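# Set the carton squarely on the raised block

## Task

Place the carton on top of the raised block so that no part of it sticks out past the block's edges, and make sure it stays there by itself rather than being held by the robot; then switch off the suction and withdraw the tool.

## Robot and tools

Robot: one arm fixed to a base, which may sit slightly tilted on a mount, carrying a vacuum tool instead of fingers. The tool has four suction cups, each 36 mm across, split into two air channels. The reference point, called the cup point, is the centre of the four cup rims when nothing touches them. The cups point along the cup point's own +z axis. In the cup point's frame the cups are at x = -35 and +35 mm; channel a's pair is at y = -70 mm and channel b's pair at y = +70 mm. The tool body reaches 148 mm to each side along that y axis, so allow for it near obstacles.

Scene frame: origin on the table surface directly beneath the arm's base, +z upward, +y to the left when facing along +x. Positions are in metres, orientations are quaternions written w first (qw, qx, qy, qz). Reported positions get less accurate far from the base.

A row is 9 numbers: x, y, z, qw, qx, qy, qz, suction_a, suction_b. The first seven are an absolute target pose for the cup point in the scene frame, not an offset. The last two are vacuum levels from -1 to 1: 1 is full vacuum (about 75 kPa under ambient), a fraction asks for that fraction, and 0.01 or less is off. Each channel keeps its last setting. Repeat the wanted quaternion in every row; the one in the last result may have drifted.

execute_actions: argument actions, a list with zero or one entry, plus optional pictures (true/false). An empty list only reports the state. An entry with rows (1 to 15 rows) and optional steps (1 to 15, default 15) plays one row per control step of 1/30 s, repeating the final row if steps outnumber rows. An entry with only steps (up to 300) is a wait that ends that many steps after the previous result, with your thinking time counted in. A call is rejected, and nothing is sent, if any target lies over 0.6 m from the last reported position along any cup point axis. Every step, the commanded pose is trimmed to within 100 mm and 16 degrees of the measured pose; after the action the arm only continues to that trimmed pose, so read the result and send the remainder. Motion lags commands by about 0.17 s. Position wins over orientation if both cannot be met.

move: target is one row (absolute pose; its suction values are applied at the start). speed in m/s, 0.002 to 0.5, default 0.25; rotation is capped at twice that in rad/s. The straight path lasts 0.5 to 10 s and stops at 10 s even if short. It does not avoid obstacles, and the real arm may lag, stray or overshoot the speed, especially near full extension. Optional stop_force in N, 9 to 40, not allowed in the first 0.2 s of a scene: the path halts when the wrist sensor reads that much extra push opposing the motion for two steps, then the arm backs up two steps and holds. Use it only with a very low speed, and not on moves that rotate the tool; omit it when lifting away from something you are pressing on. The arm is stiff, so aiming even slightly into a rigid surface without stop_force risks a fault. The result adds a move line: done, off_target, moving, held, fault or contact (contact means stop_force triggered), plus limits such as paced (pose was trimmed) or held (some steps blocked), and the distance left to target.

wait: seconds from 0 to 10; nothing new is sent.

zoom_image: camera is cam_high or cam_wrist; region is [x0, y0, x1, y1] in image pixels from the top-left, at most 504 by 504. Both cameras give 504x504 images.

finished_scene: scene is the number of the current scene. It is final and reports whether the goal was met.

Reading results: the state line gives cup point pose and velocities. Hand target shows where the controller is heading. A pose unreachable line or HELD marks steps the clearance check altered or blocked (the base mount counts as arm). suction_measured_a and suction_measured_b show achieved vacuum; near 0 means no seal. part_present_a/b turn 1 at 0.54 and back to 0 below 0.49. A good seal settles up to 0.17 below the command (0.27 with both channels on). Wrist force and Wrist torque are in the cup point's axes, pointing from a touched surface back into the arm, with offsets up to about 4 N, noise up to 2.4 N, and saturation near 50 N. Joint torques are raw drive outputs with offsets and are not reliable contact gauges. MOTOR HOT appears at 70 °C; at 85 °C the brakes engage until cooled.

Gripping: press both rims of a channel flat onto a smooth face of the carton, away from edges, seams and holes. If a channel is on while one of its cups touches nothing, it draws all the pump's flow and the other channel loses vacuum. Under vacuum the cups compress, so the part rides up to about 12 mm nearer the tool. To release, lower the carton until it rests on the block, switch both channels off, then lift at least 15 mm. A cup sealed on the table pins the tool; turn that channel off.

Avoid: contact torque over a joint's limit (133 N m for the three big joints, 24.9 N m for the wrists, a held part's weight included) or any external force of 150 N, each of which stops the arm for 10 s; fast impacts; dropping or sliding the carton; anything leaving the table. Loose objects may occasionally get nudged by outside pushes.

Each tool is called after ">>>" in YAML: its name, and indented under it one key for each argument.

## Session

>>> execute_actions:
  actions: []

Scene clock: 0.00 s of 5300.00 s.
end_effector_position=(+0.4294, -0.0082, +0.4006) suction_measured_a=0.00 part_present_a=0 suction_measured_b=0.00 part_present_b=0 end_effector_quat_wxyz=(-0.001, +0.009, +1.000, -0.000) end_effector_velocity=(-0.000, -0.000, -0.000) end_effector_angular_velocity=(+0.001, +0.001, +0.000)
Joint positions: [-0.316 -1.768  1.731 -1.533 -1.572  1.255]
Joint velocities: [-0.001 -0.    -0.     0.001  0.    -0.001]
Joint torques (N m, as the arm reports them, + toward a larger angle): no reading
Wrist force (N, on the end effector, along its own x y z axes, offset not removed): no reading
Wrist torque (N m, same axes, about the end effector's origin, offset not removed): no reading
Hand target: +0.429, -0.008, +0.401; -0.001, +0.009, +1.000, -0.000

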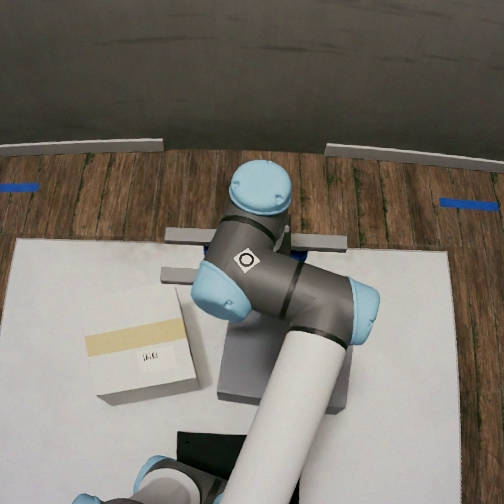

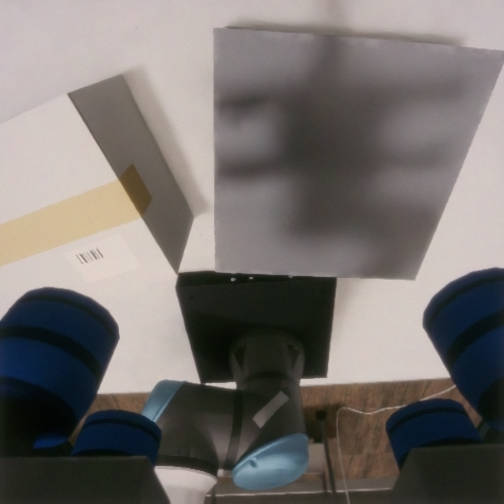

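>>> move:
  target: [0.345,0.258,0.33,0,0.581,0.814,0,0,0]
  speed: 0.35

>>> zoom_image:
  camera: "cam_high"
  region: [180,240,400,460]

Scene clock: 9.83 s of 5300.00 s.
end_effector_position=(+0.3451, +0.2582, +0.3300) suction_measured_a=0.00 part_present_a=0 suction_measured_b=0.00 part_present_b=0 end_effector_quat_wxyz=(+0.000, +0.581, +0.814, +0.000) end_effector_velocity=(-0.000, +0.001, -0.000) end_effector_angular_velocity=(-0.002, -0.001, -0.009)
Joint positions: [ 0.347 -1.755  1.902 -1.718 -1.571  3.138]
Joint velocities: [ 0.004  0.002 -0.001 -0.001 -0.003  0.013]
Joint torques (N m, as the arm reports them, + toward a larger angle): [  8.79  -8.47 -38.19  -4.99  -2.37   1.29]
Wrist force (N, on the end effector, along its own x y z axes, offset not removed): [-3.1 -0.9 1.1]
Wrist torque (N m, same axes, about the end effector's origin, offset not removed): [-0.03 0.33 0.08]
Hand target: +0.345, +0.258, +0.330; +0.000, +0.581, +0.814, +0.000
Off the commanded pose: 0.000 m, 0 deg.
After step 90, 4.53 s passed at rest.
move: done

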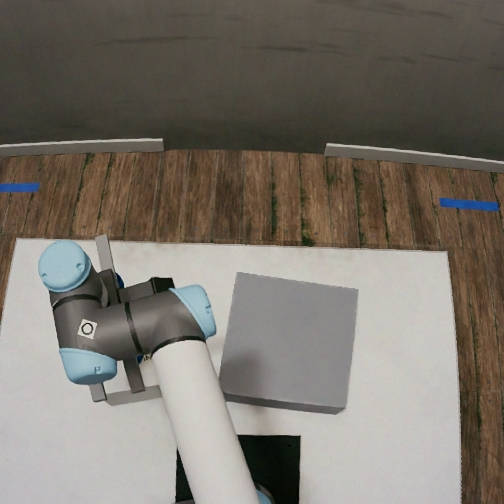

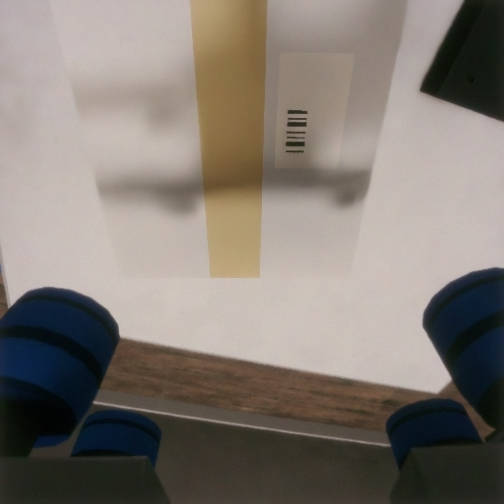

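Region (180, 240, 400, 460) of cam_high's 504x504 image, scaled by 2.291, with more detail than that image has.

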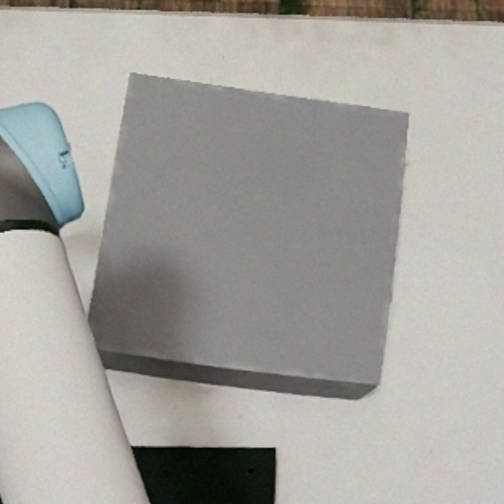

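>>> move:
  target: [0.385,0.24,0.34,0,0.581,0.814,0,0,0]
  speed: 0.2

Scene clock: 15.40 s of 5300.00 s.
end_effector_position=(+0.3849, +0.2400, +0.3399) suction_measured_a=0.00 part_present_a=0 suction_measured_b=0.00 part_present_b=0 end_effector_quat_wxyz=(-0.000, +0.581, +0.814, -0.000) end_effector_velocity=(+0.001, -0.001, +0.000) end_effector_angular_velocity=(+0.000, -0.000, -0.002)
Joint positions: [ 0.278 -1.701  1.831 -1.701 -1.571  3.07 ]
Joint velocities: [-0.002  0.002 -0.003  0.     0.    -0.   ]
Joint torques (N m, as the arm reports them, + toward a larger angle): [-12.4  -12.55 -39.3   -1.72   2.43  -1.27]
Wrist force (N, on the end effector, along its own x y z axes, offset not removed): [-2.7 -3.9 1.2]
Wrist torque (N m, same axes, about the end effector's origin, offset not removed): [-0.36 0.38 0.00]
Hand target: +0.385, +0.240, +0.340; -0.000, +0.581, +0.814, -0.000
Off the commanded pose: 0.000 m, 0 deg.
After step 90, 1.70 s passed at rest.
move: done

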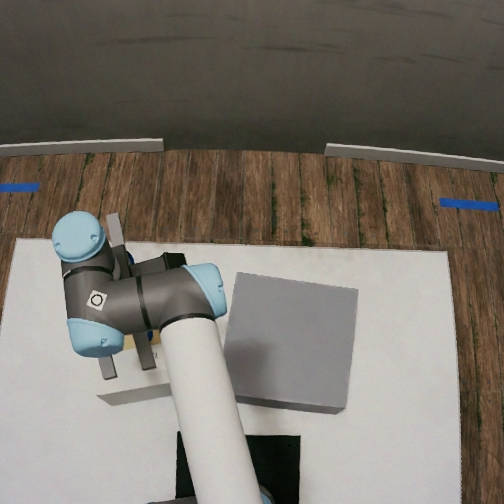

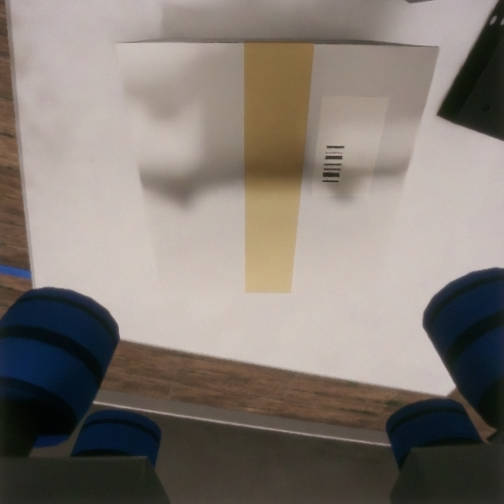

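>>> move:
  target: [0.377,0.252,0.172,0,0.581,0.814,0,0,0]
  speed: 0.3

>>> move:
  target: [0.377,0.252,0.125,0,0.581,0.814,0,0,0]
  speed: 0.008
  stop_force: 9

Scene clock: 22.33 s of 5300.00 s.
end_effector_position=(+0.3770, +0.2520, +0.1720) suction_measured_a=0.00 part_present_a=0 suction_measured_b=0.00 part_present_b=0 end_effector_quat_wxyz=(-0.000, +0.581, +0.814, +0.000) end_effector_velocity=(+0.000, +0.000, -0.001) end_effector_angular_velocity=(+0.001, -0.001, +0.001)
Joint positions: [ 0.309 -1.546  2.148 -2.174 -1.571  3.102]
Joint velocities: [-0.     0.003  0.001 -0.006  0.001 -0.001]
Joint torques (N m, as the arm reports them, + toward a larger angle): [ 12.6  -15.06 -19.51  -4.77  -1.08   1.44]
Wrist force (N, on the end effector, along its own x y z axes, offset not removed): [-3.0 -1.7 0.2]
Wrist torque (N m, same axes, about the end effector's origin, offset not removed): [-0.19 0.36 0.03]
Hand target: +0.377, +0.252, +0.172; +0.000, +0.581, +0.814, +0.000
Off the commanded pose: 0.000 m, 0 deg.
After step 90, 2.77 s passed at rest.
move: done

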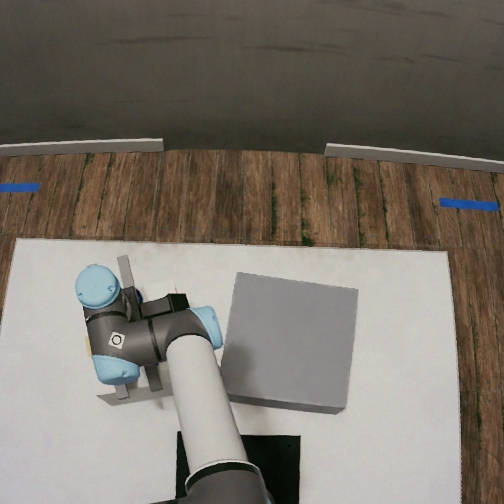

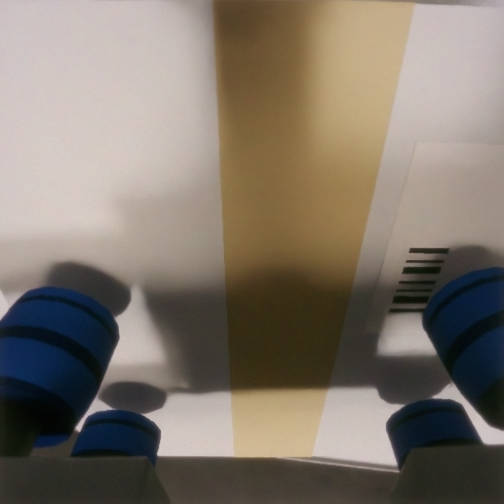

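Scene clock: 25.00 s of 5300.00 s.
end_effector_position=(+0.3770, +0.2520, +0.1534) suction_measured_a=0.00 part_present_a=0 suction_measured_b=0.00 part_present_b=0 end_effector_quat_wxyz=(-0.000, +0.581, +0.814, -0.000) end_effector_velocity=(+0.000, -0.000, +0.002) end_effector_angular_velocity=(-0.001, +0.000, -0.000)
Joint positions: [ 0.309 -1.515  2.174 -2.23  -1.571  3.102]
Joint velocities: [-0.    -0.004 -0.003  0.008 -0.    -0.   ]
Joint torques (N m, as the arm reports them, + toward a larger angle): [  3.39 -38.41 -27.01  -0.68  -2.17  -0.98]
Wrist force (N, on the end effector, along its own x y z axes, offset not removed): [-2.3 -4.6 -10.7]
Wrist torque (N m, same axes, about the end effector's origin, offset not removed): [-0.60 0.46 0.01]
Hand target: +0.377, +0.252, +0.154; +0.000, +0.581, +0.814, +0.000
Off the commanded pose: 0.028 m, 0 deg.
move: contact

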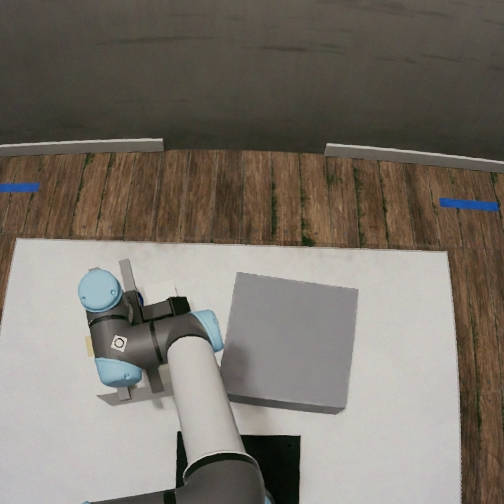

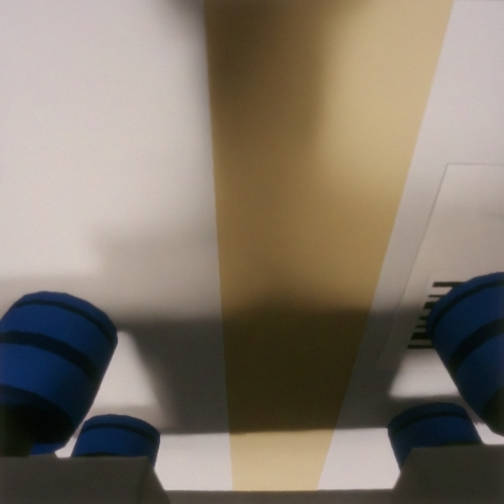

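>>> move:
  target: [0.377,0.252,0.152,0,0.581,0.814,0,1,1]
  speed: 0.005

>>> move:
  target: [0.377,0.252,0.31,0,0.581,0.814,0,1,1]
  speed: 0.15

Scene clock: 37.77 s of 5300.00 s.
end_effector_position=(+0.3770, +0.2520, +0.1520) suction_measured_a=0.85 part_present_a=1 suction_measured_b=0.85 part_present_b=1 end_effector_quat_wxyz=(+0.000, +0.581, +0.814, -0.000) end_effector_velocity=(-0.000, -0.000, -0.001) end_effector_angular_velocity=(-0.001, +0.001, +0.000)
Joint positions: [ 0.309 -1.512  2.176 -2.235 -1.571  3.102]
Joint velocities: [-0.001  0.001  0.001 -0.001 -0.    -0.001]
Joint torques (N m, as the arm reports them, + toward a larger angle): [  1.59 -22.98 -26.85  -7.06  -0.76  -1.34]
Wrist force (N, on the end effector, along its own x y z axes, offset not removed): [-2.0 -3.6 18.0]
Wrist torque (N m, same axes, about the end effector's origin, offset not removed): [-0.55 0.29 -0.03]
Hand target: +0.377, +0.252, +0.152; -0.000, +0.581, +0.814, -0.000
Off the commanded pose: 0.000 m, 0 deg.
After step 90, 9.07 s passed at rest.
move: done

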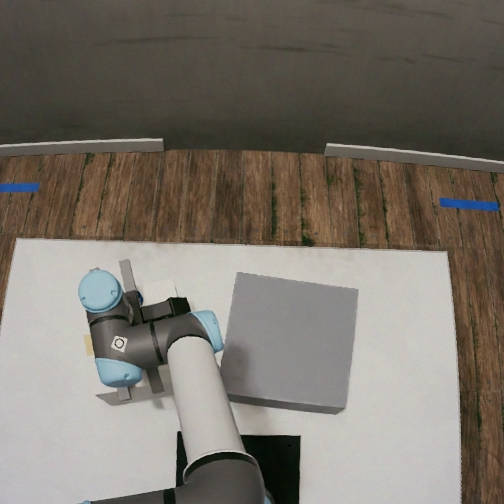

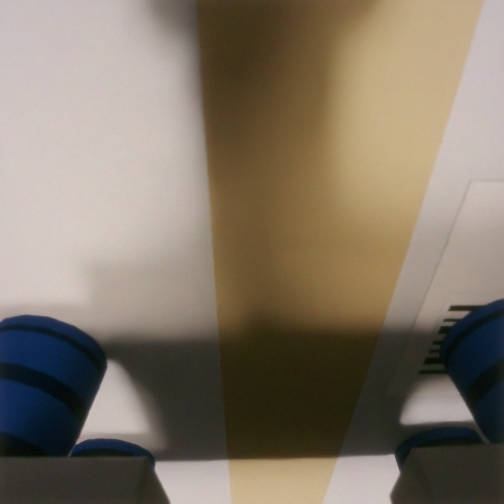

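Scene clock: 39.30 s of 5300.00 s.
end_effector_position=(+0.3769, +0.2521, +0.3100) suction_measured_a=1.00 part_present_a=1 suction_measured_b=1.00 part_present_b=1 end_effector_quat_wxyz=(-0.000, +0.581, +0.814, +0.000) end_effector_velocity=(+0.000, +0.000, +0.002) end_effector_angular_velocity=(+0.000, +0.000, +0.000)
Joint positions: [ 0.31  -1.689  1.898 -1.78  -1.571  3.102]
Joint velocities: [ 0.    -0.    -0.004  0.004  0.    -0.   ]
Joint torques (N m, as the arm reports them, + toward a larger angle): [-10.48 -46.14 -46.65  -4.13   2.08  -1.36]
Wrist force (N, on the end effector, along its own x y z axes, offset not removed): [-0.1 -3.6 20.4]
Wrist torque (N m, same axes, about the end effector's origin, offset not removed): [-0.70 0.11 0.04]
Hand target: +0.377, +0.252, +0.310; +0.000, +0.581, +0.814, +0.000
Off the commanded pose: 0.000 m, 0 deg.
move: done

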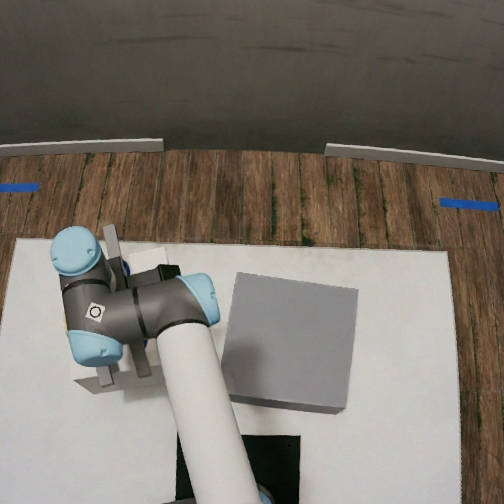

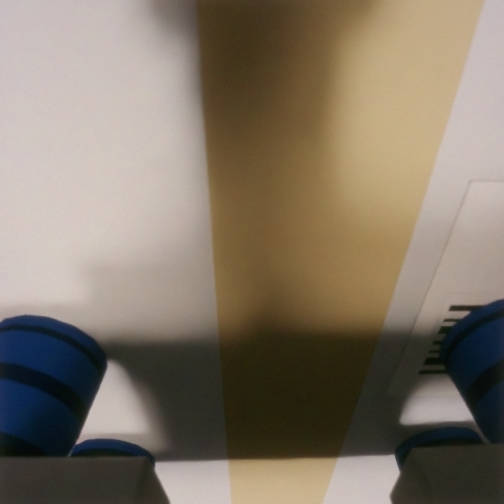

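>>> move:
  target: [0.405,-0.085,0.305,0,0.734,0.679,0,1,1]
  speed: 0.2

>>> zoom_image:
  camera: "cam_high"
  region: [180,220,400,440]

Scene clock: 43.37 s of 5300.00 s.
end_effector_position=(+0.4048, -0.0852, +0.3051) suction_measured_a=1.00 part_present_a=1 suction_measured_b=1.00 part_present_b=1 end_effector_quat_wxyz=(-0.000, +0.734, +0.679, -0.000) end_effector_velocity=(+0.000, -0.001, -0.000) end_effector_angular_velocity=(+0.001, +0.001, -0.002)
Joint positions: [-0.517 -1.789  1.992 -1.773 -1.571  2.684]
Joint velocities: [-0.003  0.002 -0.001  0.001  0.    -0.001]
Joint torques (N m, as the arm reports them, + toward a larger angle): [-13.28 -15.04 -48.31  -6.93   2.43  -1.54]
Wrist force (N, on the end effector, along its own x y z axes, offset not removed): [-0.9 -4.4 18.9]
Wrist torque (N m, same axes, about the end effector's origin, offset not removed): [-0.59 0.01 -0.06]
Hand target: +0.405, -0.085, +0.305; -0.000, +0.734, +0.679, -0.000
Off the commanded pose: 0.000 m, 0 deg.
move: done

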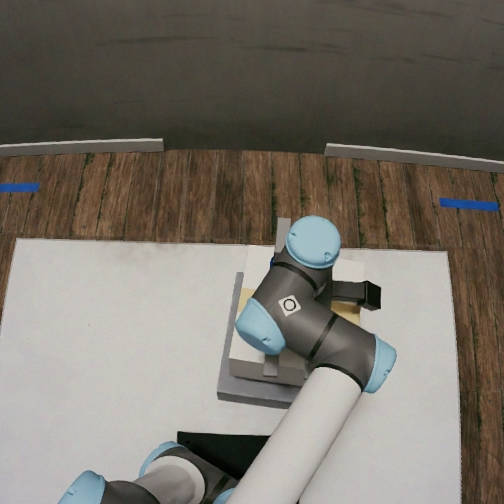

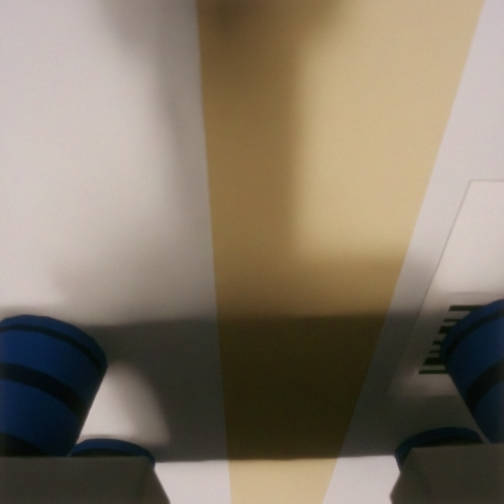

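Region (180, 220, 400, 440) of cam_high's 504x504 image, scaled by 2.291, with more detail than that image has.

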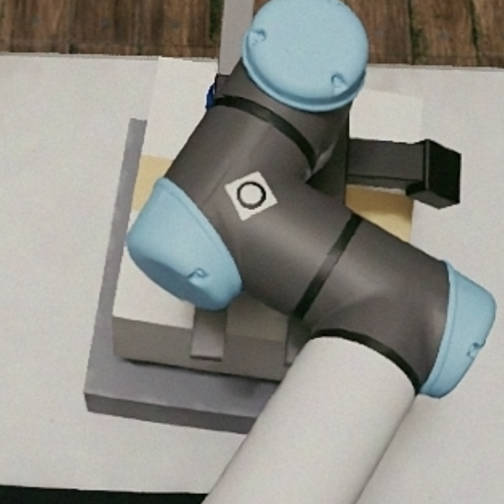

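>>> move:
  target: [0.405,-0.085,0.28,0,0.734,0.679,0,1,1]
  speed: 0.05

>>> move:
  target: [0.405,-0.085,0.235,0,0.734,0.679,0,1,1]
  speed: 0.005
  stop_force: 9

>>> zoom_image:
  camera: "cam_high"
  region: [180,220,400,440]

Scene clock: 47.53 s of 5300.00 s.
end_effector_position=(+0.4050, -0.0850, +0.2801) suction_measured_a=1.00 part_present_a=1 suction_measured_b=1.00 part_present_b=1 end_effector_quat_wxyz=(-0.000, +0.734, +0.679, +0.000) end_effector_velocity=(-0.000, -0.000, -0.001) end_effector_angular_velocity=(-0.000, +0.000, +0.001)
Joint positions: [-0.516 -1.774  2.047 -1.844 -1.571  2.685]
Joint velocities: [-0.     0.001  0.003 -0.004 -0.001 -0.001]
Joint torques (N m, as the arm reports them, + toward a larger angle): [ 11.67 -14.8  -33.73  -6.66  -2.09   1.39]
Wrist force (N, on the end effector, along its own x y z axes, offset not removed): [-4.0 -3.0 19.4]
Wrist torque (N m, same axes, about the end effector's origin, offset not removed): [-0.40 0.58 -0.09]
Hand target: +0.405, -0.085, +0.280; -0.000, +0.734, +0.679, -0.000
Off the commanded pose: 0.000 m, 0 deg.
move: done

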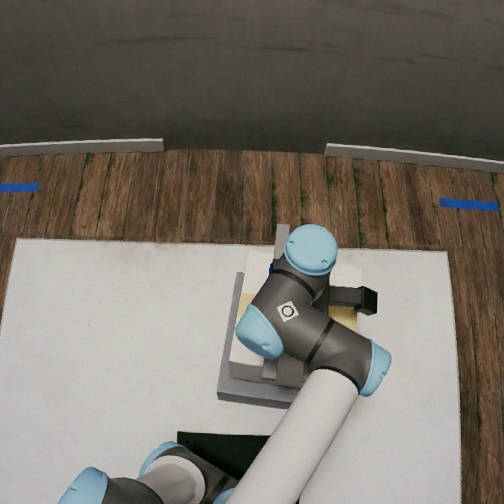

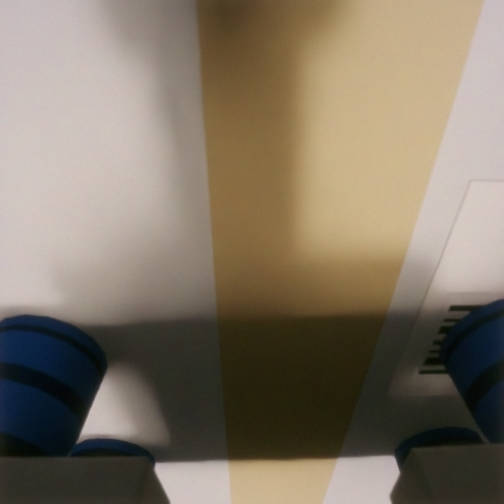

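Scene clock: 51.27 s of 5300.00 s.
end_effector_position=(+0.4050, -0.0850, +0.2632) suction_measured_a=1.00 part_present_a=1 suction_measured_b=1.00 part_present_b=1 end_effector_quat_wxyz=(-0.000, +0.734, +0.679, +0.000) end_effector_velocity=(-0.000, +0.000, +0.001) end_effector_angular_velocity=(+0.001, +0.002, -0.001)
Joint positions: [-0.516 -1.761  2.081 -1.892 -1.571  2.685]
Joint velocities: [ 0.    -0.    -0.003  0.005 -0.     0.001]
Joint torques (N m, as the arm reports them, + toward a larger angle): [  8.95 -22.76 -40.99  -2.41  -1.79   0.81]
Wrist force (N, on the end effector, along its own x y z axes, offset not removed): [2.7 -7.9 6.4]
Wrist torque (N m, same axes, about the end effector's origin, offset not removed): [-1.52 -1.02 0.00]
Hand target: +0.405, -0.085, +0.263; +0.000, +0.734, +0.679, +0.000
Off the commanded pose: 0.028 m, 0 deg.
move: contact

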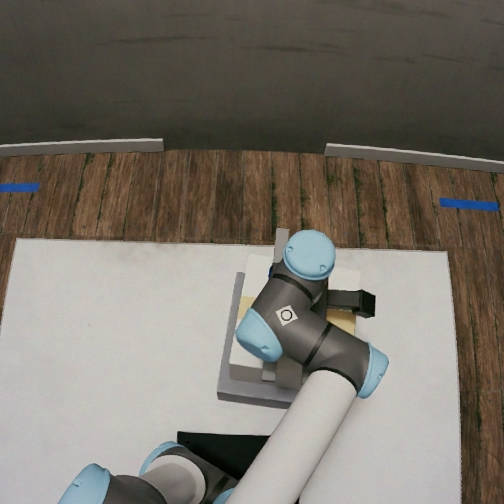

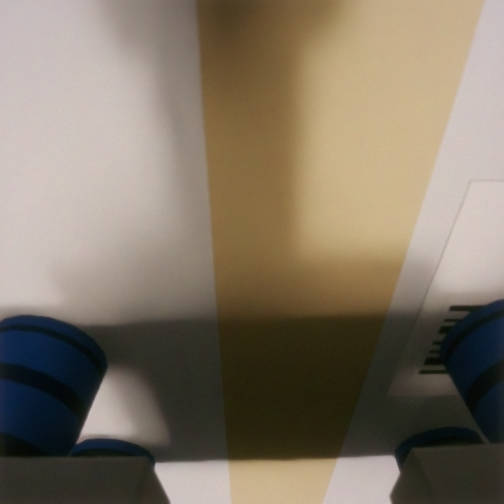

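Region (180, 220, 400, 440) of cam_high's 504x504 image, scaled by 2.291, with more detail than that image has.

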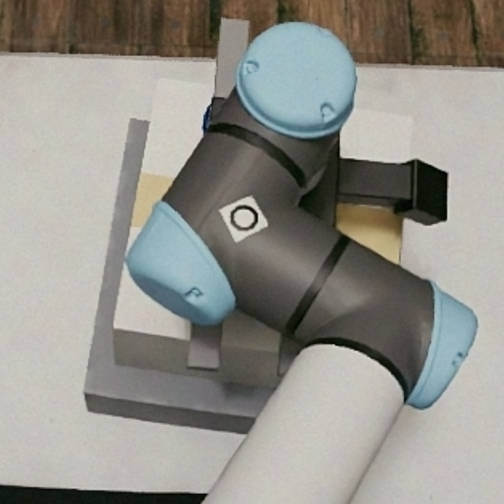

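>>> execute_actions:
  actions:
    - {"rows":[[0.405,-0.085,0.2632,0,0.734,0.679,0,0,0]],"steps":8}
  pictures: false

>>> move:
  target: [0.405,-0.085,0.32,0,0.734,0.679,0,0,0]
  speed: 0.15

>>> move:
  target: [0.42,0.18,0.45,0,0.734,0.679,0,0,0]
  speed: 0.3

>>> zoom_image:
  camera: "cam_high"
  region: [180,220,400,440]

Scene clock: 56.43 s of 5300.00 s.
end_effector_position=(+0.4053, -0.0852, +0.2638) suction_measured_a=0.00 part_present_a=0 suction_measured_b=0.00 part_present_b=0 end_effector_quat_wxyz=(+0.001, +0.734, +0.679, +0.000) end_effector_velocity=(-0.002, +0.001, -0.002) end_effector_angular_velocity=(+0.002, +0.006, +0.000)
Joint positions: [-0.516 -1.762  2.081 -1.892 -1.571  2.685]
Joint velocities: [ 0.     0.     0.003  0.003 -0.001  0.   ]
Joint torques (N m, as the arm reports them, + toward a larger angle): [-2.07  4.05  7.7   2.73 -2.26  0.93]
Wrist force (N, on the end effector, along its own x y z axes, offset not removed): [1.0 -11.1 -50.0]
Wrist torque (N m, same axes, about the end effector's origin, offset not removed): [-0.70 0.21 -0.09]
Hand target: +0.405, -0.085, +0.263; +0.000, +0.734, +0.679, +0.000
Off the commanded pose: 0.001 m, 0 deg.
Steps of this call (steps 1 to 147: nothing new was sent; steps 148 to 155: all 8 steps of this action). Readings (end_effector_position | what the end effector reports):
148: (+0.4050, -0.0850, +0.2634) | suction_measured_a=0.80 part_present_a=1 suction_measured_b=0.80 part_present_b=1
149: (+0.4051, -0.0850, +0.2634) | suction_measured_a=0.14 part_present_a=0 suction_measured_b=0.14 part_present_b=0
151: (+0.4053, -0.0852, +0.2639) | suction_measured_a=0.00 part_present_a=0 suction_measured_b=0.00 part_present_b=0
155: the state above

Scene clock: 57.57 s of 5300.00 s.
end_effector_position=(+0.4050, -0.0850, +0.3199) suction_measured_a=0.00 part_present_a=0 suction_measured_b=0.00 part_present_b=0 end_effector_quat_wxyz=(-0.000, +0.734, +0.679, -0.000) end_effector_velocity=(-0.000, +0.000, +0.001) end_effector_angular_velocity=(+0.001, +0.001, -0.001)
Joint positions: [-0.516 -1.796  1.96  -1.734 -1.571  2.685]
Joint velocities: [ 0.    -0.    -0.003  0.005  0.     0.001]
Joint torques (N m, as the arm reports them, + toward a larger angle): [ 11.3  -32.15 -36.18  -2.24  -1.69  -1.57]
Wrist force (N, on the end effector, along its own x y z axes, offset not removed): [-4.0 -3.5 -1.0]
Wrist torque (N m, same axes, about the end effector's origin, offset not removed): [-0.44 0.55 -0.01]
Hand target: +0.405, -0.085, +0.320; +0.000, +0.734, +0.679, +0.000
Off the commanded pose: 0.000 m, 0 deg.
move: done

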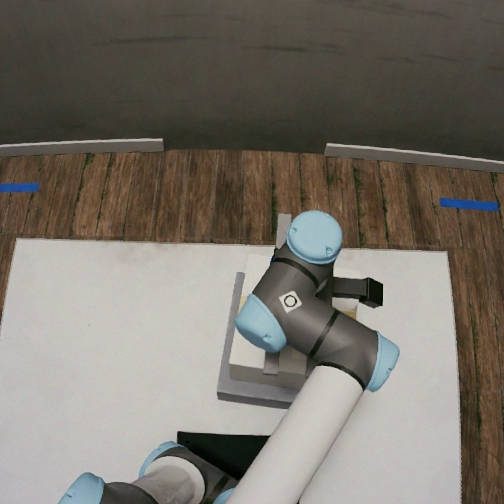

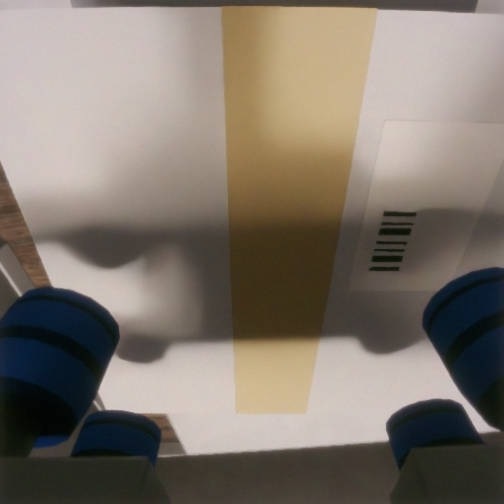

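Scene clock: 59.17 s of 5300.00 s.
end_effector_position=(+0.4201, +0.1801, +0.4499) suction_measured_a=0.00 part_present_a=0 suction_measured_b=0.00 part_present_b=0 end_effector_quat_wxyz=(+0.000, +0.734, +0.679, +0.000) end_effector_velocity=(+0.001, +0.001, +0.001) end_effector_angular_velocity=(-0.000, -0.001, -0.001)
Joint positions: [ 0.128 -1.69   1.54  -1.422 -1.572  3.329]
Joint velocities: [ 0.003  0.003 -0.004  0.001 -0.     0.004]
Joint torques (N m, as the arm reports them, + toward a larger angle): [ 13.73 -13.57 -37.12  -2.07  -2.05   1.54]
Wrist force (N, on the end effector, along its own x y z axes, offset not removed): [-2.2 -4.8 -2.2]
Wrist torque (N m, same axes, about the end effector's origin, offset not removed): [-0.63 0.30 -0.10]
Hand target: +0.420, +0.180, +0.450; +0.000, +0.734, +0.679, +0.000
Off the commanded pose: 0.000 m, 0 deg.
move: done

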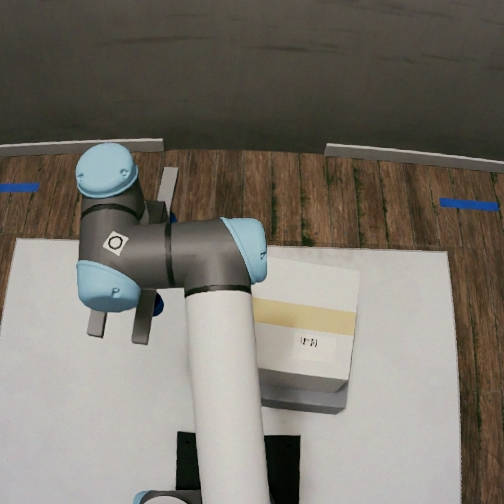

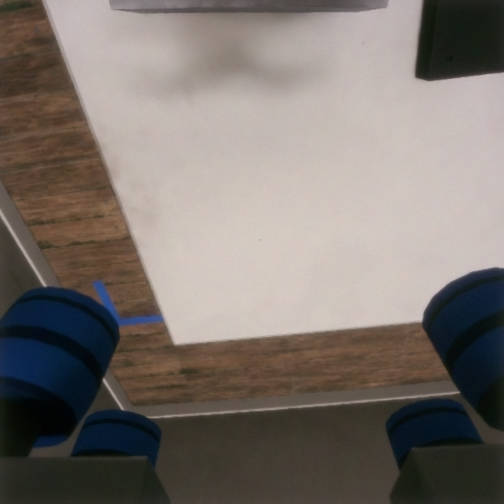

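Region (180, 220, 400, 440) of cam_high's 504x504 image, scaled by 2.291, with more detail than that image has.

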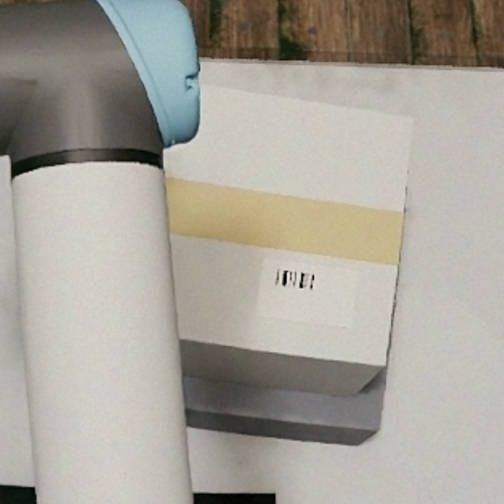

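>>> finished_scene:
  scene: 2

The scene is finished: the task was done.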